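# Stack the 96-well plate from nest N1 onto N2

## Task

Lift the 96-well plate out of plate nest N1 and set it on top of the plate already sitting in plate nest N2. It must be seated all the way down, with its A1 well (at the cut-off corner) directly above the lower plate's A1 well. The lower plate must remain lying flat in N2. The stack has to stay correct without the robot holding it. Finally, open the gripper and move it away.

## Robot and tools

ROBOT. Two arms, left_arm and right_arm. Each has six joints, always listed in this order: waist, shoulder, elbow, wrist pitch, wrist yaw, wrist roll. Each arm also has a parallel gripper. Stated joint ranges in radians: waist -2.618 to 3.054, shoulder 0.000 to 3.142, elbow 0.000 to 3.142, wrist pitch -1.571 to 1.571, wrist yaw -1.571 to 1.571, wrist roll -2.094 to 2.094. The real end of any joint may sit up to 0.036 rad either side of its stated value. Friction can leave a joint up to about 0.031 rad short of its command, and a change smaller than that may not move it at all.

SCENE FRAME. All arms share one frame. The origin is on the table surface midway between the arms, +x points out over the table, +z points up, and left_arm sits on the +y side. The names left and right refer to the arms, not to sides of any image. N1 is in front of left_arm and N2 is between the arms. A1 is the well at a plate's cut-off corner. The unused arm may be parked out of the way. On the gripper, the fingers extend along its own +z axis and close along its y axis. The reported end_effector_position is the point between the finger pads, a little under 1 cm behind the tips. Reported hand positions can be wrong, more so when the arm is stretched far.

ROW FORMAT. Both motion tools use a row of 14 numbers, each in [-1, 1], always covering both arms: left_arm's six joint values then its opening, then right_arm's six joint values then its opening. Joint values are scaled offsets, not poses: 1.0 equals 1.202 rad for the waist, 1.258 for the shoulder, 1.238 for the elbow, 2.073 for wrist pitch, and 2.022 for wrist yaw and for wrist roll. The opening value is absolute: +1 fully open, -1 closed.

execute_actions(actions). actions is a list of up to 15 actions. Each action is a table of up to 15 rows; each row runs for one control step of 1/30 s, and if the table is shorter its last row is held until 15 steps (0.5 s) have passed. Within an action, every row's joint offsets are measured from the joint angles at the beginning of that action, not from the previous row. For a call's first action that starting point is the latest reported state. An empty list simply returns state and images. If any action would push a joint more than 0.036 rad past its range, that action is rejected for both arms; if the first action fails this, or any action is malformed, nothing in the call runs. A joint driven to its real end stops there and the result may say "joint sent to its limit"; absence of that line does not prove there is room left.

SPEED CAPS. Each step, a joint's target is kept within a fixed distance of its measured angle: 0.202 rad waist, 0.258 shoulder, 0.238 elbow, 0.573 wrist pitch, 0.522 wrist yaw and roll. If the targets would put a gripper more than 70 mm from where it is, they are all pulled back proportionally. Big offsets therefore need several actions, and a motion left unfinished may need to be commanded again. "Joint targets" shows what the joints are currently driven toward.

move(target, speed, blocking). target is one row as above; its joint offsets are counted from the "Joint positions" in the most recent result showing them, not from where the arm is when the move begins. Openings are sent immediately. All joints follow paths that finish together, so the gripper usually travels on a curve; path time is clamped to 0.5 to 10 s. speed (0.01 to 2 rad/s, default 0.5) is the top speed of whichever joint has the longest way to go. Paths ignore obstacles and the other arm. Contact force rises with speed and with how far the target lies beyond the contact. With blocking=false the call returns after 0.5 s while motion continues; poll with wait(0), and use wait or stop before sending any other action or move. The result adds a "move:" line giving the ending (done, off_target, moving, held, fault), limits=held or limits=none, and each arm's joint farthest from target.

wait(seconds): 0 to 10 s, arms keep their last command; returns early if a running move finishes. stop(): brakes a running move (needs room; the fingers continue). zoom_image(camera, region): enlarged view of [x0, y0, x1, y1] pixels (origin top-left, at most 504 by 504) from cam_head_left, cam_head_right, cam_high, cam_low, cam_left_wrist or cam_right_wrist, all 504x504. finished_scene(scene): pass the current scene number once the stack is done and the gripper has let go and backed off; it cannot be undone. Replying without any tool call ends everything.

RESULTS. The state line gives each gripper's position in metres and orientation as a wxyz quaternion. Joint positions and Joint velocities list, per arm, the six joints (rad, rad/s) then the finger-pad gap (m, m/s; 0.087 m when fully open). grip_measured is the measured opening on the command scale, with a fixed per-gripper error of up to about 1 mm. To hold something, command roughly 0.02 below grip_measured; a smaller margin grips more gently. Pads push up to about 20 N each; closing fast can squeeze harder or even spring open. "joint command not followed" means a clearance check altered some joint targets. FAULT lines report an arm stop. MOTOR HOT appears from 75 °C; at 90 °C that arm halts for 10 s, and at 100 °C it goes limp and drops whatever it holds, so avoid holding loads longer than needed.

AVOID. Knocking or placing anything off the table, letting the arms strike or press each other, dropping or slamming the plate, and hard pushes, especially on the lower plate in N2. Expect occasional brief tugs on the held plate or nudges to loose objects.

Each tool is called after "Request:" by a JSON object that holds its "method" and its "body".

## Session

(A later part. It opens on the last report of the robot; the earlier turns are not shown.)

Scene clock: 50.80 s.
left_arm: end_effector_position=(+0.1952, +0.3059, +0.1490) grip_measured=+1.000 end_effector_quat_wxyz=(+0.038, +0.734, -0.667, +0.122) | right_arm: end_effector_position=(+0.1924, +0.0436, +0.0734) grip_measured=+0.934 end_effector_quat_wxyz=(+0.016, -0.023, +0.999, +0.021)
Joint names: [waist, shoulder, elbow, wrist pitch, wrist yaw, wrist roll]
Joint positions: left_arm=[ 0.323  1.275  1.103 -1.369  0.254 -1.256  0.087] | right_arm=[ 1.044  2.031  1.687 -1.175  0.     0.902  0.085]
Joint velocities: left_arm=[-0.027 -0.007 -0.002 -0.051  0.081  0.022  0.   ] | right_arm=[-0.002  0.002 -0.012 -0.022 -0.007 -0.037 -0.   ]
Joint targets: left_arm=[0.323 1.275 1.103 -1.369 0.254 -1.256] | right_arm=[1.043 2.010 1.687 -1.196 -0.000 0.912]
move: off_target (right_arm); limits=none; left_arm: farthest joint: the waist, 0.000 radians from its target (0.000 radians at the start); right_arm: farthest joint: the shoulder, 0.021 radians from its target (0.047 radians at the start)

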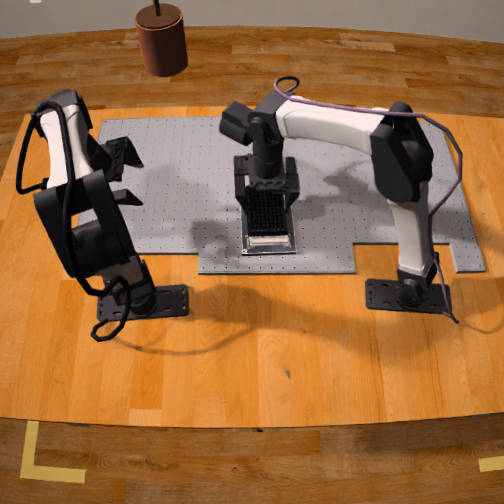

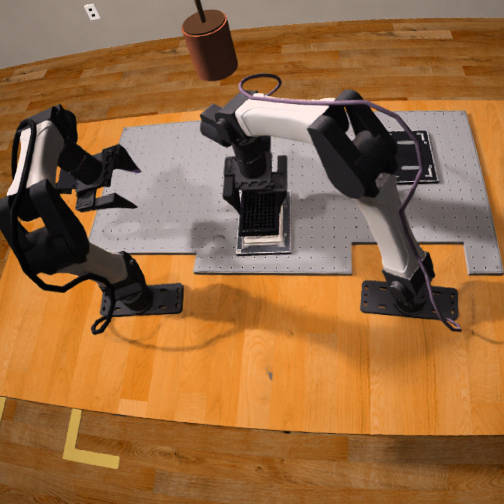

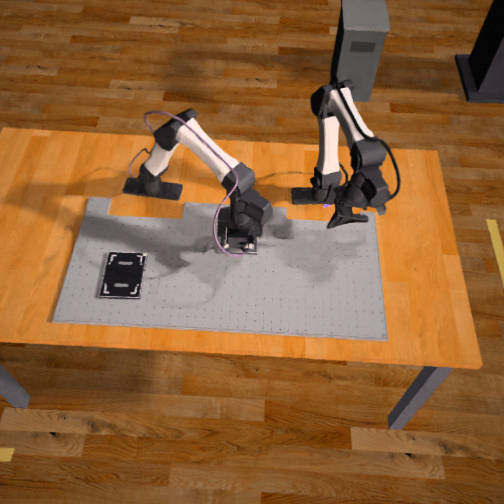

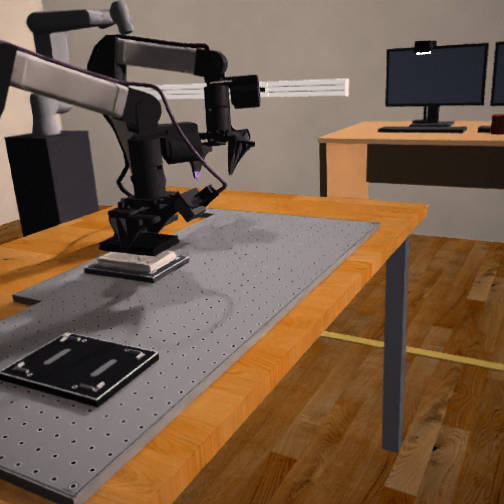

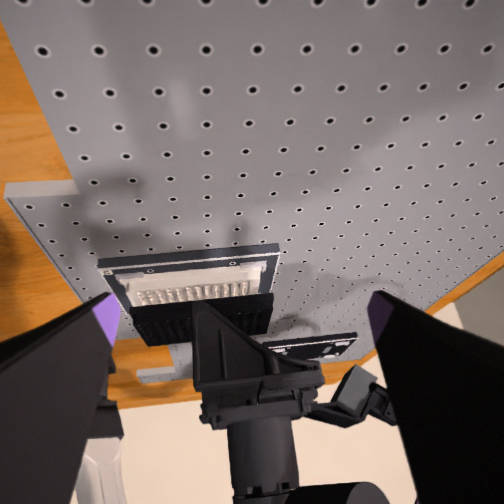

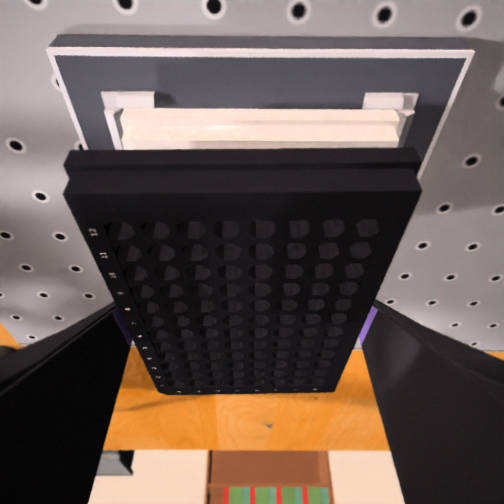

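Request:
{"method": "move", "body": {"target": [0,0,0,0,0,0,1,0.0175,-0.0425,-0.09,0.0365,0,0.0183,0.87], "speed": 0.16}}

Request:
{"method": "zoom_image", "body": {"camera": "cam_low", "region": [80,220,200,290]}}

Request:
{"method": "zoom_image", "body": {"camera": "cam_head_left", "region": [230,195,310,265]}}

Scene clock: 56.10 s.
left_arm: end_effector_position=(+0.1952, +0.3059, +0.1490) grip_measured=+1.000 end_effector_quat_wxyz=(+0.038, +0.734, -0.667, +0.122) | right_arm: end_effector_position=(+0.1833, +0.0383, +0.0627) grip_measured=+0.934 end_effector_quat_wxyz=(+0.015, -0.014, +1.000, +0.021)
Joint names: [waist, shoulder, elbow, wrist pitch, wrist yaw, wrist roll]
Joint positions: left_arm=[ 0.323  1.275  1.103 -1.369  0.254 -1.256  0.087] | right_arm=[ 1.054  1.998  1.596 -1.117  0.     0.929  0.085]
Joint velocities: left_arm=[-0.017  0.017  0.002 -0.022 -0.007  0.095  0.   ] | right_arm=[-0.012  0.002 -0.002 -0.066  0.007 -0.066  0.001]
Joint targets: left_arm=[0.323 1.275 1.103 -1.369 0.254 -1.256] | right_arm=[1.065 1.978 1.575 -1.099 0.000 0.939]
move: done; limits=none; left_arm: farthest joint: the waist, 0.000 radians from its target (0.000 radians at the start); right_arm: farthest joint: the shoulder, 0.020 radians from its target (0.054 radians at the start)

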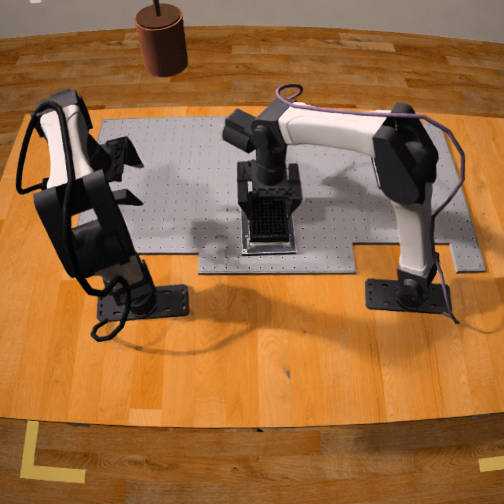

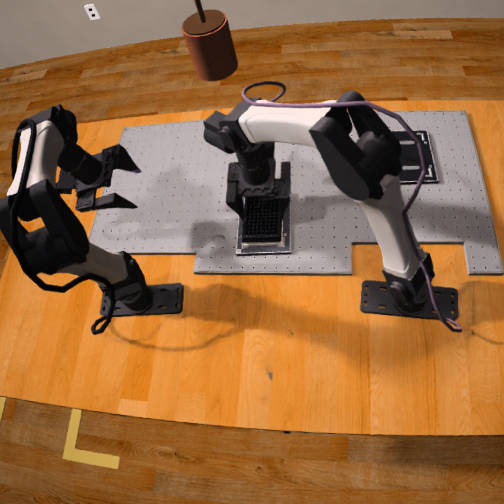

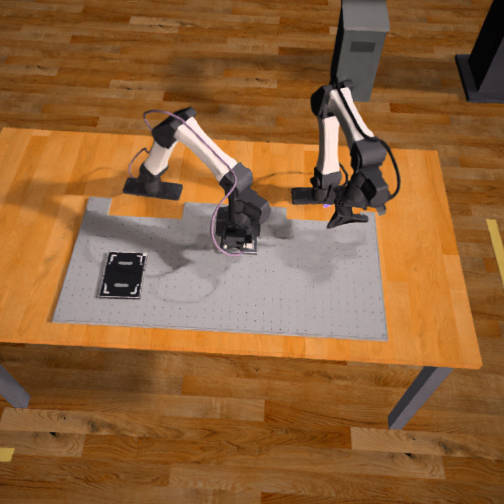

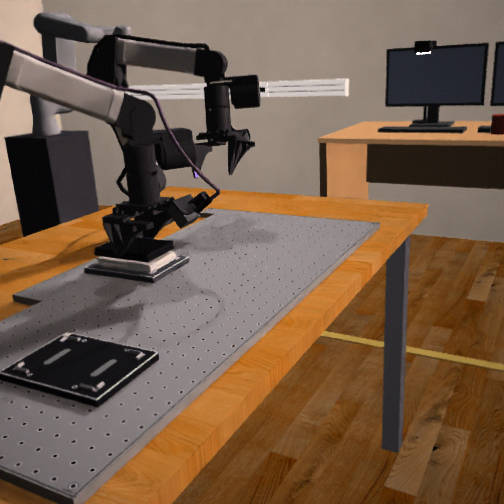

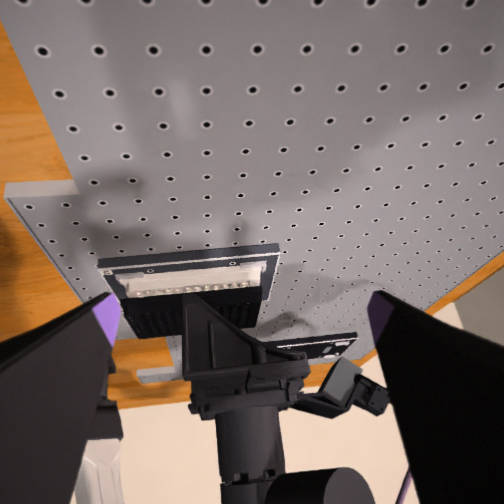

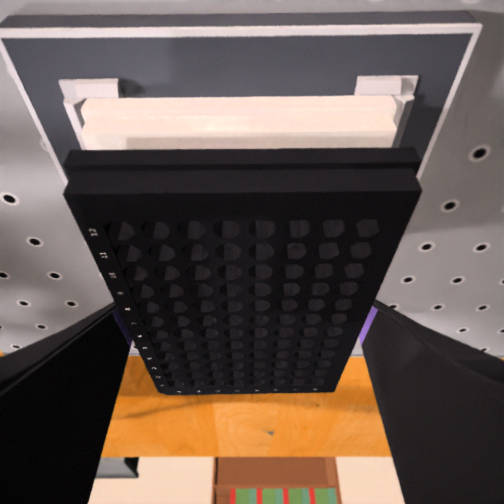

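Region (80, 220, 200, 290) of cam_low's 504x504 image, scaled by 4.200, with more detail than that image has; it fills the top 294 rows of this view, and the rest is white.

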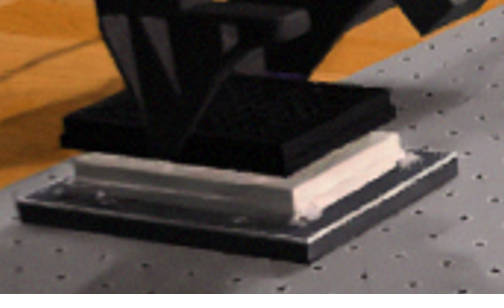

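Region (230, 195, 310, 265) of cam_head_left's 504x504 image, scaled by 6.300, with more detail than that image has; it fills the top 441 rows of this view, and the rest is white.

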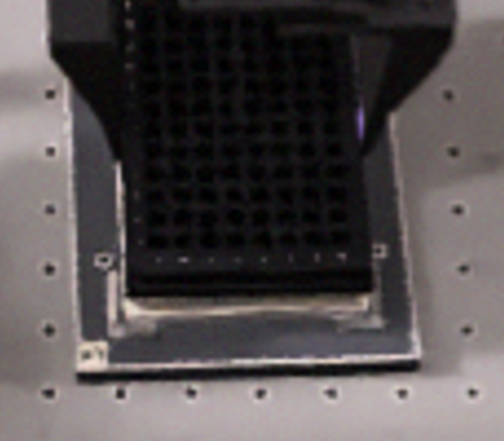

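Request:
{"method": "move", "body": {"target": [0,0,0,0,0,0,1,0,0,-0.03,0.0212,0,-0.008,0.87], "speed": 0.08}}

Request:
{"method": "zoom_image", "body": {"camera": "cam_low", "region": [80,220,200,290]}}

Request:
{"method": "zoom_image", "body": {"camera": "cam_head_left", "region": [230,195,310,265]}}

Request:
{"method": "zoom_image", "body": {"camera": "cam_left_wrist", "region": [90,230,290,350]}}

Scene clock: 61.70 s.
left_arm: end_effector_position=(+0.1952, +0.3059, +0.1490) grip_measured=+1.000 end_effector_quat_wxyz=(+0.038, +0.734, -0.667, +0.122) | right_arm: end_effector_position=(+0.1840, +0.0391, +0.0583) grip_measured=+0.934 end_effector_quat_wxyz=(+0.018, -0.018, +0.999, +0.024)
Joint names: [waist, shoulder, elbow, wrist pitch, wrist yaw, wrist roll]
Joint positions: left_arm=[ 0.323  1.275  1.103 -1.369  0.254 -1.256  0.087] | right_arm=[ 1.054  1.998  1.578 -1.092  0.     0.923  0.085]
Joint velocities: left_arm=[-0.017 -0.012  0.002 -0.081  0.037 -0.037  0.   ] | right_arm=[-0.002  0.012 -0.027  0.022 -0.037 -0.022 -0.   ]
Joint targets: left_arm=[0.323 1.275 1.103 -1.369 0.254 -1.256] | right_arm=[1.054 1.998 1.559 -1.073 0.000 0.913]
move: done; limits=none; left_arm: farthest joint: the waist, 0.000 radians from its target (0.000 radians at the start); right_arm: farthest joint: the elbow, 0.019 radians from its target (0.037 radians at the start)

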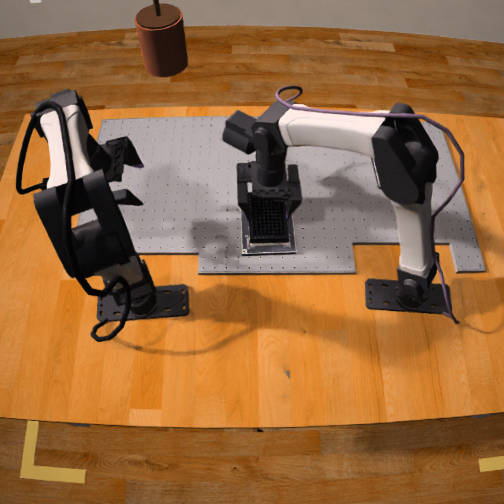

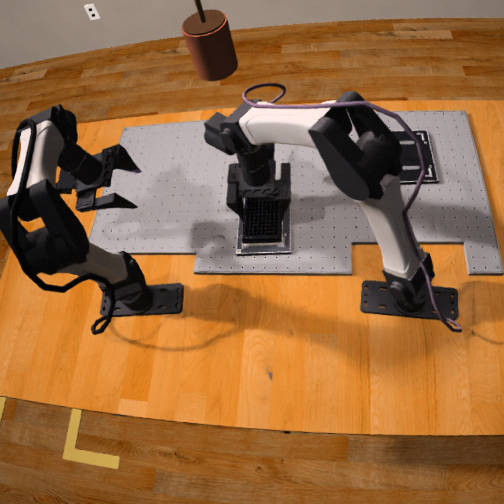

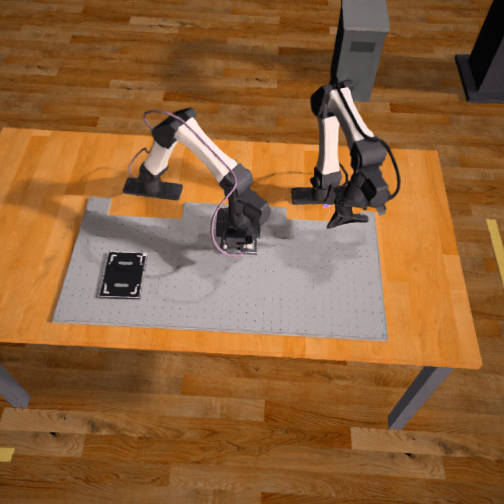

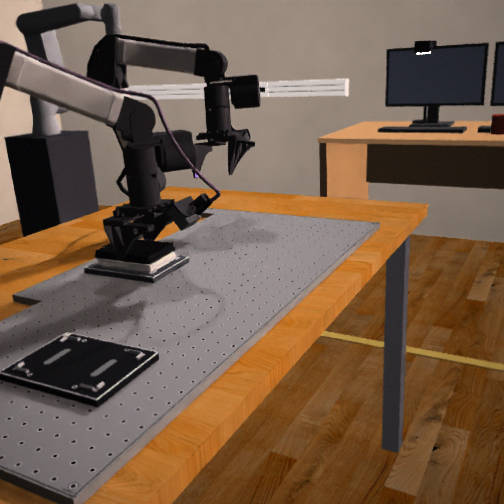

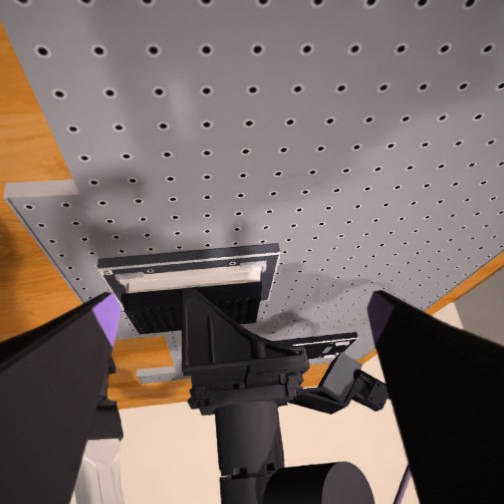

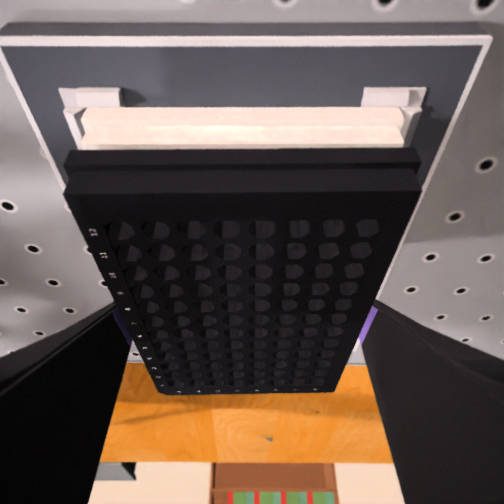

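Region (80, 220, 200, 290) of cam_low's 504x504 image, scaled by 4.200, with more detail than that image has; it fills the top 294 rows of this view, and the rest is white.

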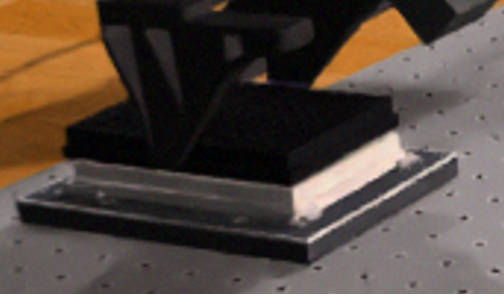

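Region (230, 195, 310, 265) of cam_head_left's 504x504 image, scaled by 6.300, with more detail than that image has; it fills the top 441 rows of this view, and the rest is white.

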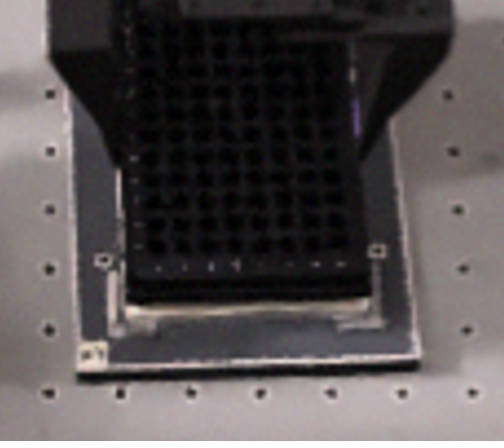

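Region (90, 230, 290, 350) of cam_left_wrist's 504x504 image, scaled by 2.520, with more detail than that image has; it fills the top 302 rows of this view, and the rest is white.

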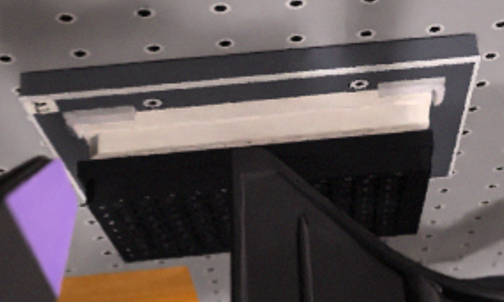

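Request:
{"method": "move", "body": {"target": [0,0,0,0,0,0,1,0,0,0,0.011,0.008,0,0.87], "speed": 0.08}}

Scene clock: 64.43 s.
left_arm: end_effector_position=(+0.1952, +0.3059, +0.1490) grip_measured=+1.000 end_effector_quat_wxyz=(+0.038, +0.734, -0.667, +0.122) | right_arm: end_effector_position=(+0.1853, +0.0395, +0.0581) grip_measured=+0.934 end_effector_quat_wxyz=(+0.021, -0.018, +0.999, +0.024)
Joint names: [waist, shoulder, elbow, wrist pitch, wrist yaw, wrist roll]
Joint positions: left_arm=[ 0.323  1.275  1.103 -1.369  0.254 -1.256  0.087] | right_arm=[ 1.054  1.998  1.578 -1.088  0.005  0.922  0.085]
Joint velocities: left_arm=[-0.007 -0.017  0.007 -0.081 -0.037  0.022  0.   ] | right_arm=[ 0.022 -0.002  0.007 -0.037  0.037  0.022 -0.001]
Joint targets: left_arm=[0.323 1.275 1.103 -1.369 0.254 -1.256] | right_arm=[1.054 1.998 1.578 -1.069 0.017 0.922]
move: done; limits=none; left_arm: farthest joint: the waist, 0.000 radians from its target (0.000 radians at the start); right_arm: farthest joint: the wrist pitch, 0.018 radians from its target (0.022 radians at the start)

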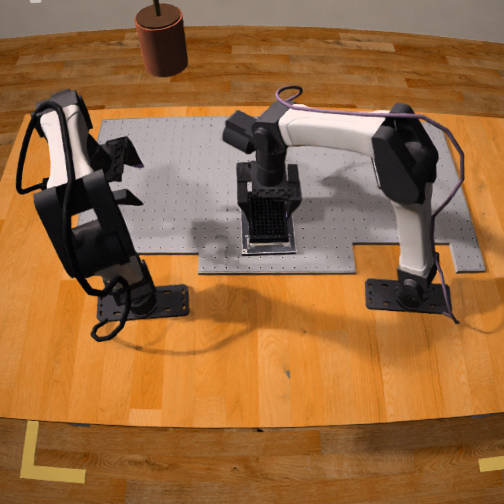

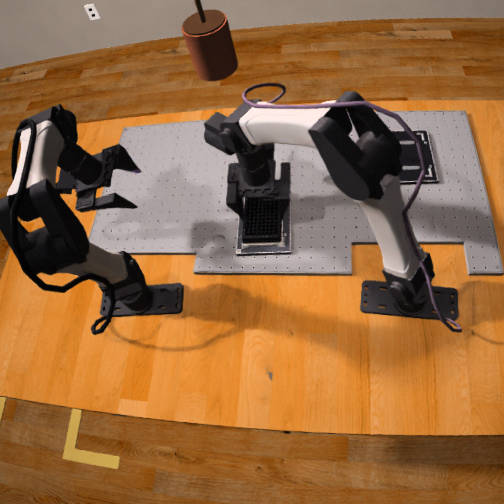

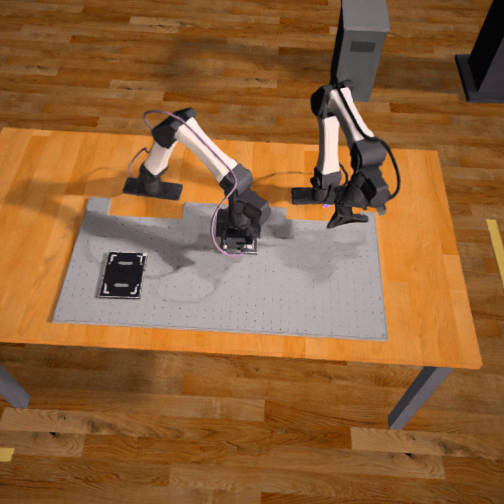

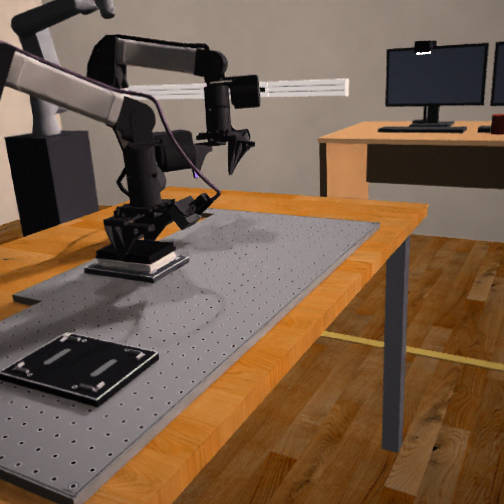

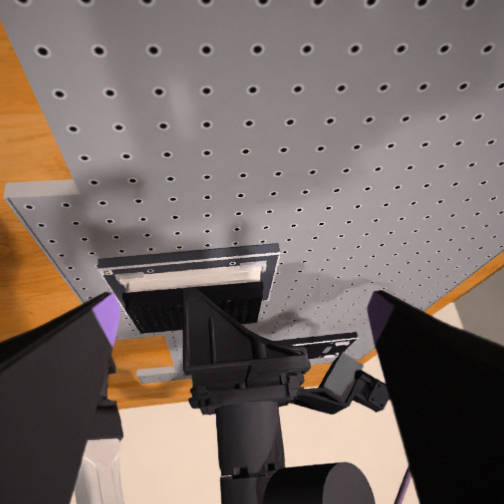

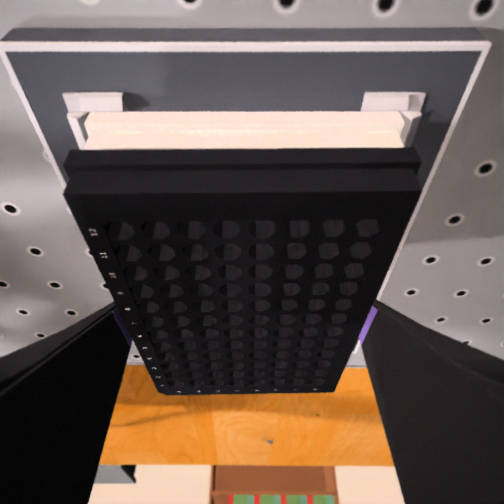

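Request:
{"method": "move", "body": {"target": [0,0,0,0,0,0,1,0,0.031,0,0,0,0,0.87], "speed": 0.045}}

Request:
{"method": "zoom_image", "body": {"camera": "cam_low", "region": [80,220,200,290]}}

Request:
{"method": "zoom_image", "body": {"camera": "cam_head_left", "region": [230,195,310,265]}}

Request:
{"method": "zoom_image", "body": {"camera": "cam_left_wrist", "region": [90,230,290,350]}}

Scene clock: 68.77 s.
left_arm: end_effector_position=(+0.1952, +0.3059, +0.1490) grip_measured=+1.000 end_effector_quat_wxyz=(+0.038, +0.734, -0.667, +0.122) | right_arm: end_effector_position=(+0.1849, +0.0388, +0.0538) grip_measured=+0.934 end_effector_quat_wxyz=(+0.017, -0.018, +1.000, +0.019)
Joint names: [waist, shoulder, elbow, wrist pitch, wrist yaw, wrist roll]
Joint positions: left_arm=[ 0.323  1.275  1.103 -1.369  0.254 -1.256  0.087] | right_arm=[ 1.054  2.01   1.578 -1.088  0.005  0.922  0.085]
Joint velocities: left_arm=[ 0.012  0.002 -0.017 -0.037  0.022 -0.081  0.   ] | right_arm=[ 0.002  0.002 -0.002 -0.051 -0.022  0.095 -0.001]
Joint targets: left_arm=[0.323 1.275 1.103 -1.369 0.254 -1.256] | right_arm=[1.054 2.037 1.578 -1.088 0.005 0.922]
move: off_target (right_arm); limits=none; left_arm: farthest joint: the waist, 0.000 radians from its target (0.000 radians at the start); right_arm: farthest joint: the shoulder, 0.027 radians from its target (0.039 radians at the start)

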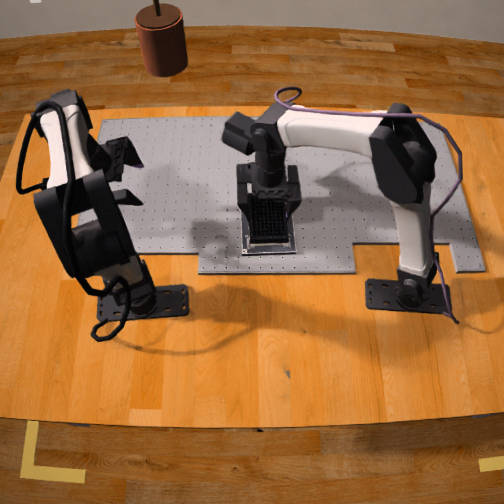

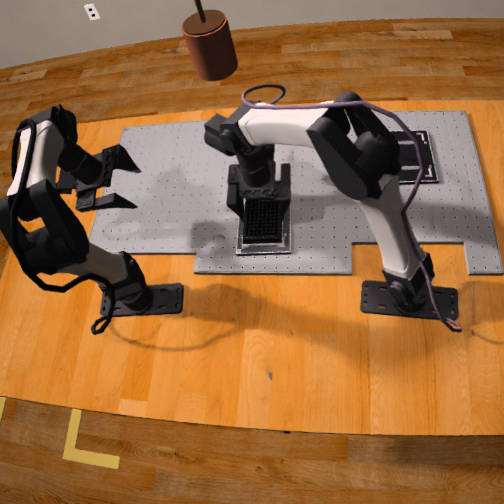

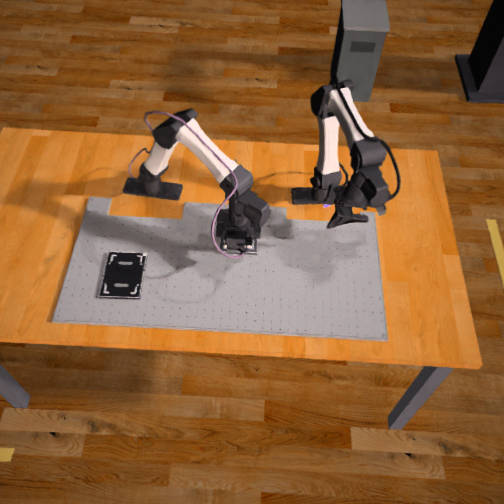

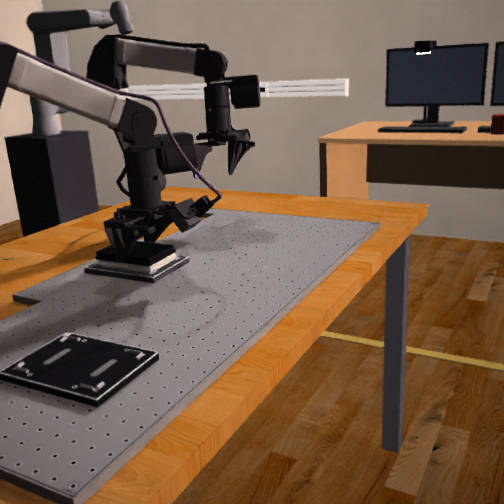

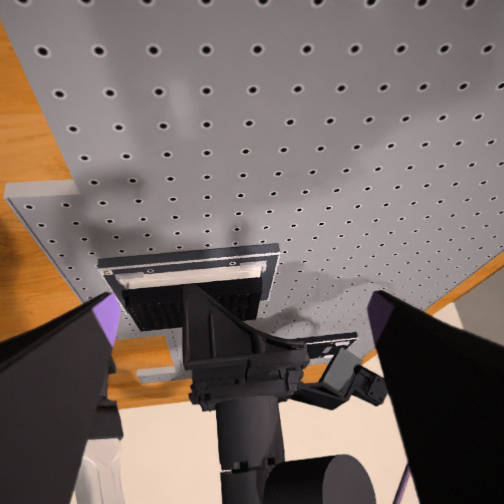

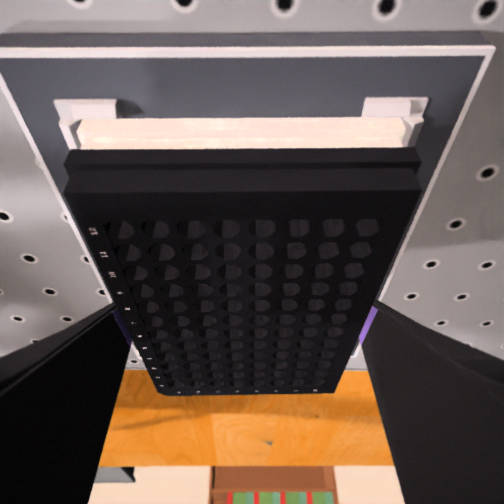

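Region (80, 220, 200, 290) of cam_low's 504x504 image, scaled by 4.200, with more detail than that image has; it fills the top 294 rows of this view, and the rest is white.

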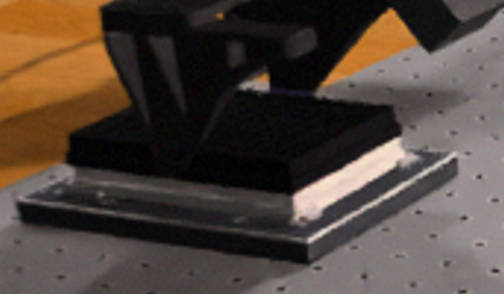

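Region (230, 195, 310, 265) of cam_head_left's 504x504 image, scaled by 6.300, with more detail than that image has; it fills the top 441 rows of this view, and the rest is white.

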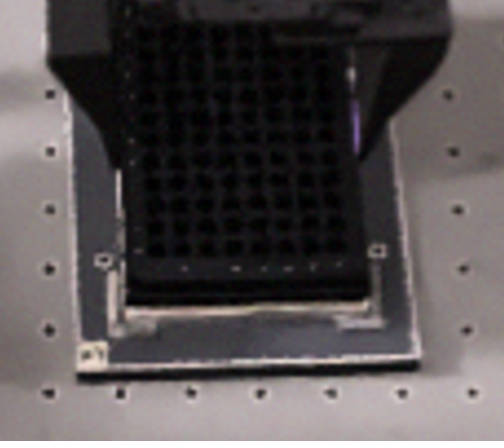

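Region (90, 230, 290, 350) of cam_left_wrist's 504x504 image, scaled by 2.520, with more detail than that image has; it fills the top 302 rows of this view, and the rest is white.

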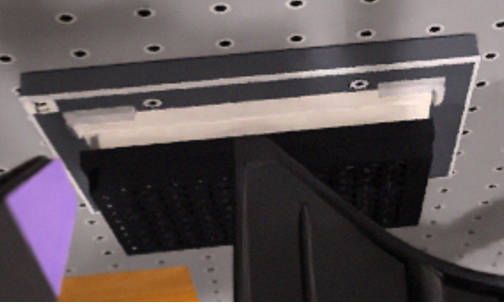

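Request:
{"method": "move", "body": {"target": [0,0,0,0,0,0,1,0,0.026,0,0,-0.025,0,0.87], "speed": 0.08}}

Request:
{"method": "zoom_image", "body": {"camera": "cam_left_wrist", "region": [90,230,290,350]}}

Scene clock: 73.23 s.
left_arm: end_effector_position=(+0.1952, +0.3059, +0.1490) grip_measured=+1.000 end_effector_quat_wxyz=(+0.038, +0.734, -0.667, +0.122) | right_arm: end_effector_position=(+0.1845, +0.0391, +0.0539) grip_measured=+0.934 end_effector_quat_wxyz=(+0.016, -0.018, +1.000, +0.020)
Joint names: [waist, shoulder, elbow, wrist pitch, wrist yaw, wrist roll]
Joint positions: left_arm=[ 0.323  1.275  1.103 -1.369  0.254 -1.256  0.087] | right_arm=[ 1.054  2.01   1.578 -1.088  0.003  0.922  0.085]
Joint velocities: left_arm=[ 0.002 -0.007 -0.007 -0.007  0.022 -0.081  0.   ] | right_arm=[-0.017 -0.017 -0.002  0.051  0.095  0.007 -0.001]
Joint targets: left_arm=[0.323 1.275 1.103 -1.369 0.254 -1.256] | right_arm=[1.054 2.042 1.578 -1.088 -0.045 0.922]
move: off_target (right_arm); limits=none; left_arm: farthest joint: the waist, 0.000 radians from its target (0.000 radians at the start); right_arm: farthest joint: the wrist yaw, 0.048 radians from its target (0.051 radians at the start)

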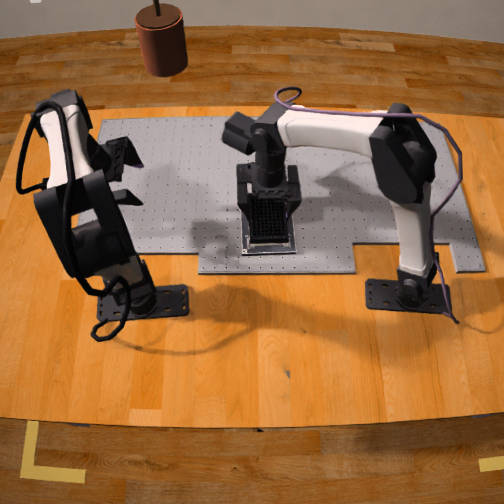

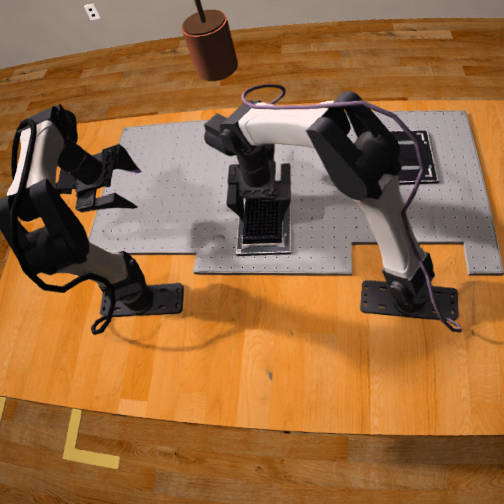

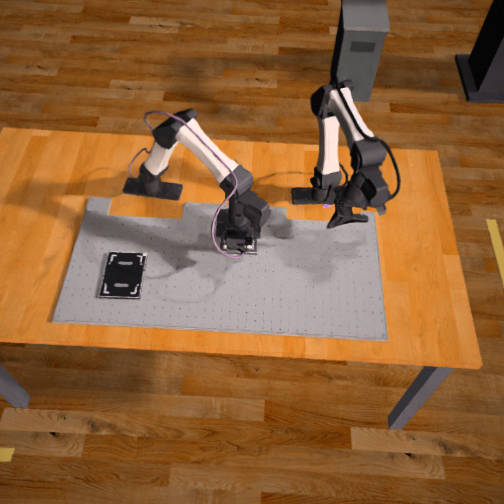

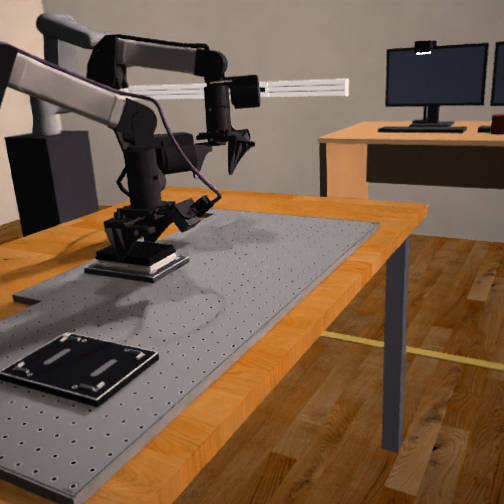

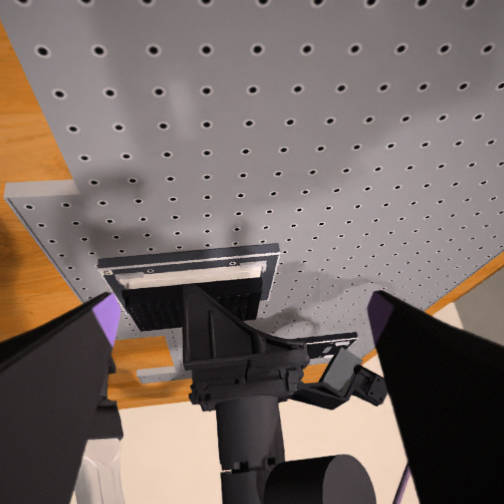

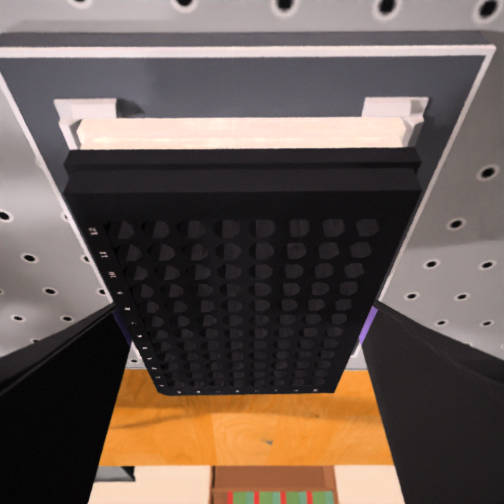

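Region (90, 230, 290, 350) of cam_left_wrist's 504x504 image, scaled by 2.520, with more detail than that image has; it fills the top 302 rows of this view, and the rest is white.

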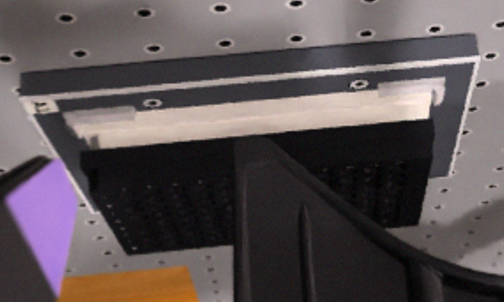

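Release, then a gentle open-finger push toward +y.

Request:
{"method": "execute_actions", "body": {"actions": [[[0,0,0,0,0,0,1,0,0,0,0,0,0,0.87],[0,0,0,0,0,0,1,0,0,0,0,0,0,0.87],[0,0,0,0,0,0,1,0,0,0,0,0,0,0.87],[0,0,0,0,0,0,1,0,0,0,0,0,0,0.9],[0,0,0,0,0,0,1,0,0,0,0,0,0,0.93],[0,0,0,0,0,0,1,0,0,0,0,0,0,0.96],[0,0,0,0,0,0,1,0,0,0,0,0,0,1]]]}}

Request:
{"method": "move", "body": {"target": [0,0,0,0,0,0,1,0,0,0,0,-0.03,0,1], "speed": 0.08}}

Request:
{"method": "zoom_image", "body": {"camera": "cam_left_wrist", "region": [90,230,290,350]}}

Request:
{"method": "zoom_image", "body": {"camera": "cam_low", "region": [80,220,200,290]}}

Scene clock: 79.50 s.
left_arm: end_effector_position=(+0.1952, +0.3059, +0.1490) grip_measured=+1.000 end_effector_quat_wxyz=(+0.038, +0.734, -0.667, +0.122) | right_arm: end_effector_position=(+0.1848, +0.0389, +0.0538) grip_measured=+1.000 end_effector_quat_wxyz=(+0.017, -0.018, +1.000, +0.019)
Joint names: [waist, shoulder, elbow, wrist pitch, wrist yaw, wrist roll]
Joint positions: left_arm=[ 0.323  1.275  1.103 -1.369  0.254 -1.256  0.087] | right_arm=[ 1.054  2.01   1.578 -1.088  0.005  0.922  0.087]
Joint velocities: left_arm=[ 0.017 -0.012 -0.002 -0.125 -0.007  0.081  0.   ] | right_arm=[ 0.007 -0.007 -0.007 -0.095 -0.022  0.11   0.   ]
Joint targets: left_arm=[0.323 1.275 1.103 -1.369 0.254 -1.256] | right_arm=[1.054 2.010 1.578 -1.088 0.003 0.922]

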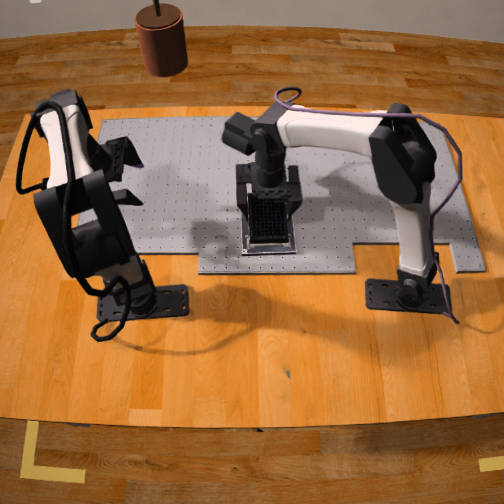

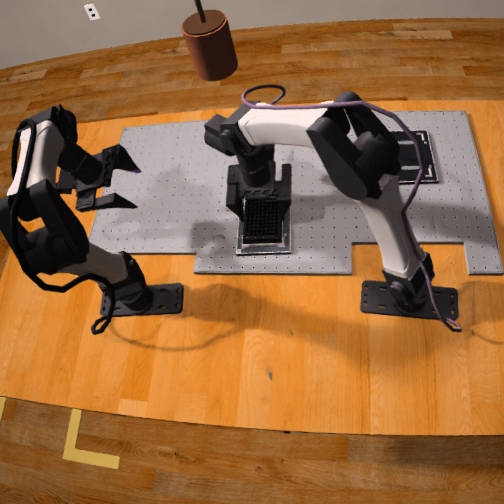

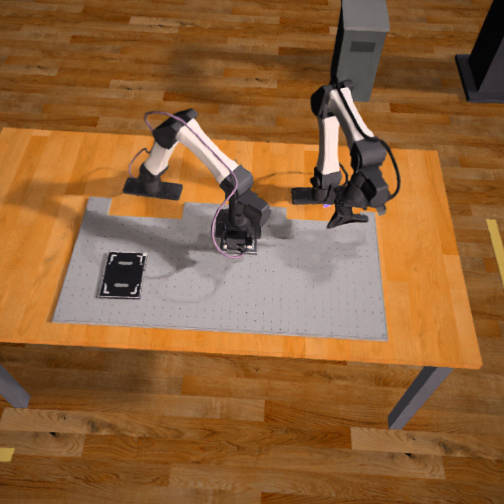

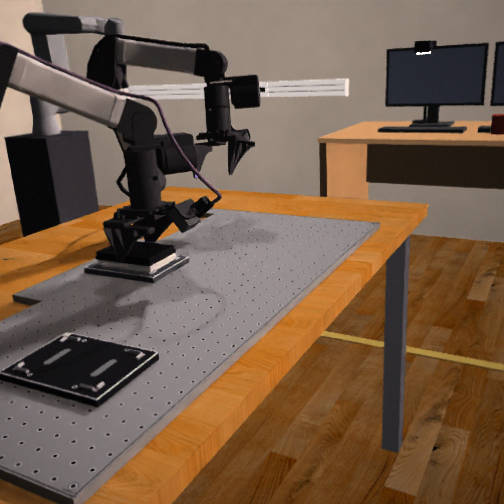

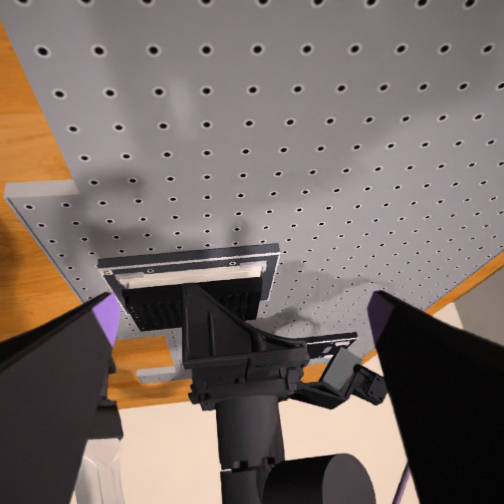

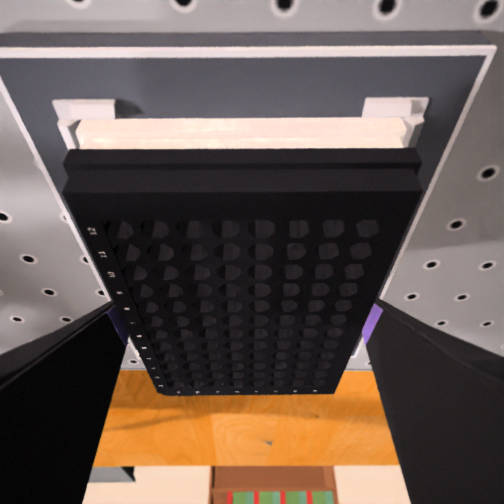

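Scene clock: 80.50 s.
left_arm: end_effector_position=(+0.1952, +0.3059, +0.1490) grip_measured=+1.000 end_effector_quat_wxyz=(+0.038, +0.734, -0.667, +0.122) | right_arm: end_effector_position=(+0.1817, +0.0411, +0.0546) grip_measured=+1.000 end_effector_quat_wxyz=(+0.008, -0.018, +0.999, +0.026)
Joint names: [waist, shoulder, elbow, wrist pitch, wrist yaw, wrist roll]
Joint positions: left_arm=[ 0.323  1.275  1.103 -1.369  0.254 -1.256  0.087] | right_arm=[ 1.054  2.01   1.578 -1.088 -0.017  0.922  0.087]
Joint velocities: left_arm=[ 0.002  0.007  0.002 -0.081 -0.081 -0.066  0.   ] | right_arm=[-0.002 -0.002 -0.002 -0.095 -0.081  0.081  0.   ]
Joint targets: left_arm=[0.323 1.275 1.103 -1.369 0.254 -1.256] | right_arm=[1.054 2.010 1.578 -1.088 -0.056 0.922]
move: off_target (right_arm); limits=none; left_arm: farthest joint: the waist, 0.000 radians from its target (0.000 radians at the start); right_arm: farthest joint: the wrist yaw, 0.039 radians from its target (0.060 radians at the start)

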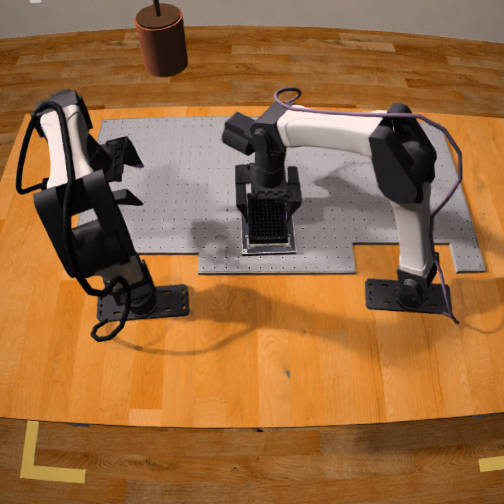

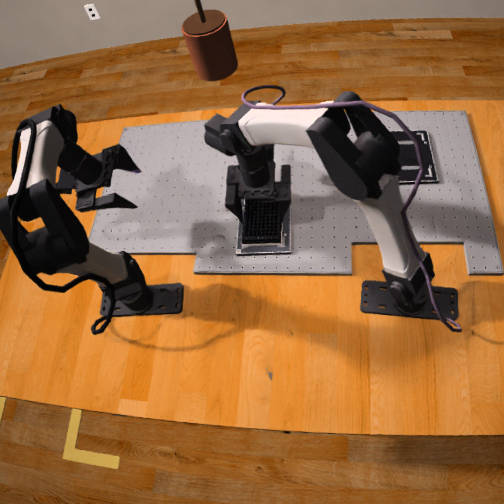

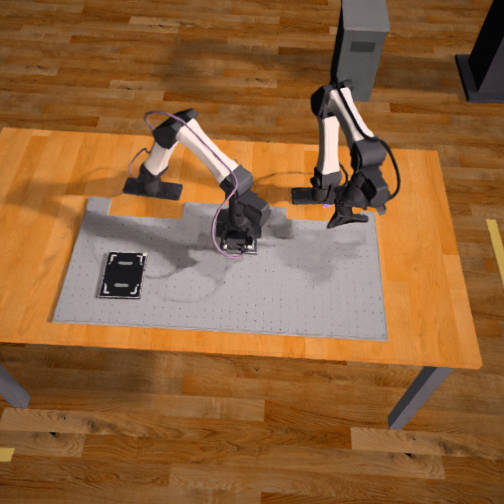

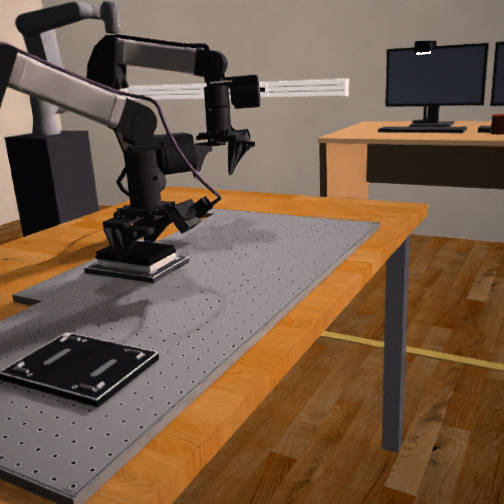

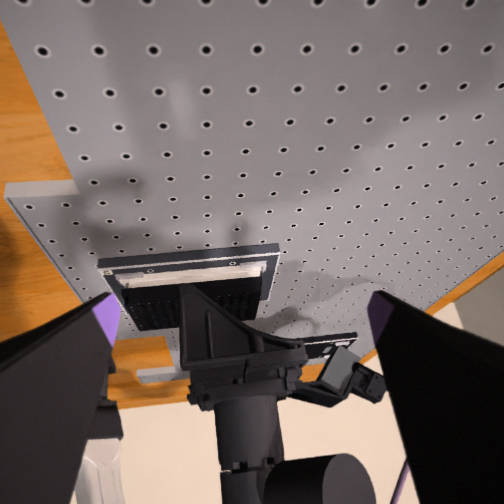

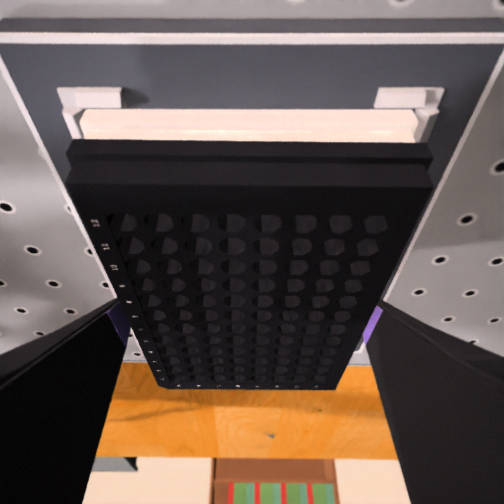

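Region (90, 230, 290, 350) of cam_left_wrist's 504x504 image, scaled by 2.520, with more detail than that image has; it fills the top 302 rows of this view, and the rest is white.

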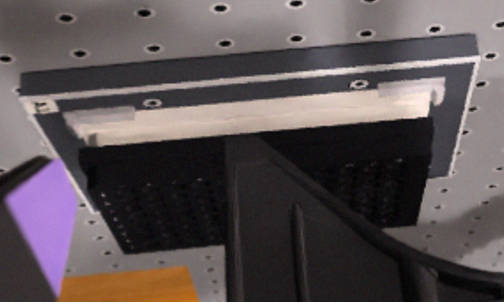

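Region (80, 220, 200, 290) of cam_low's 504x504 image, scaled by 4.200, with more detail than that image has; it fills the top 294 rows of this view, and the rest is white.

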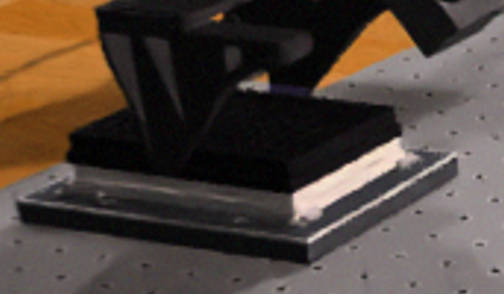

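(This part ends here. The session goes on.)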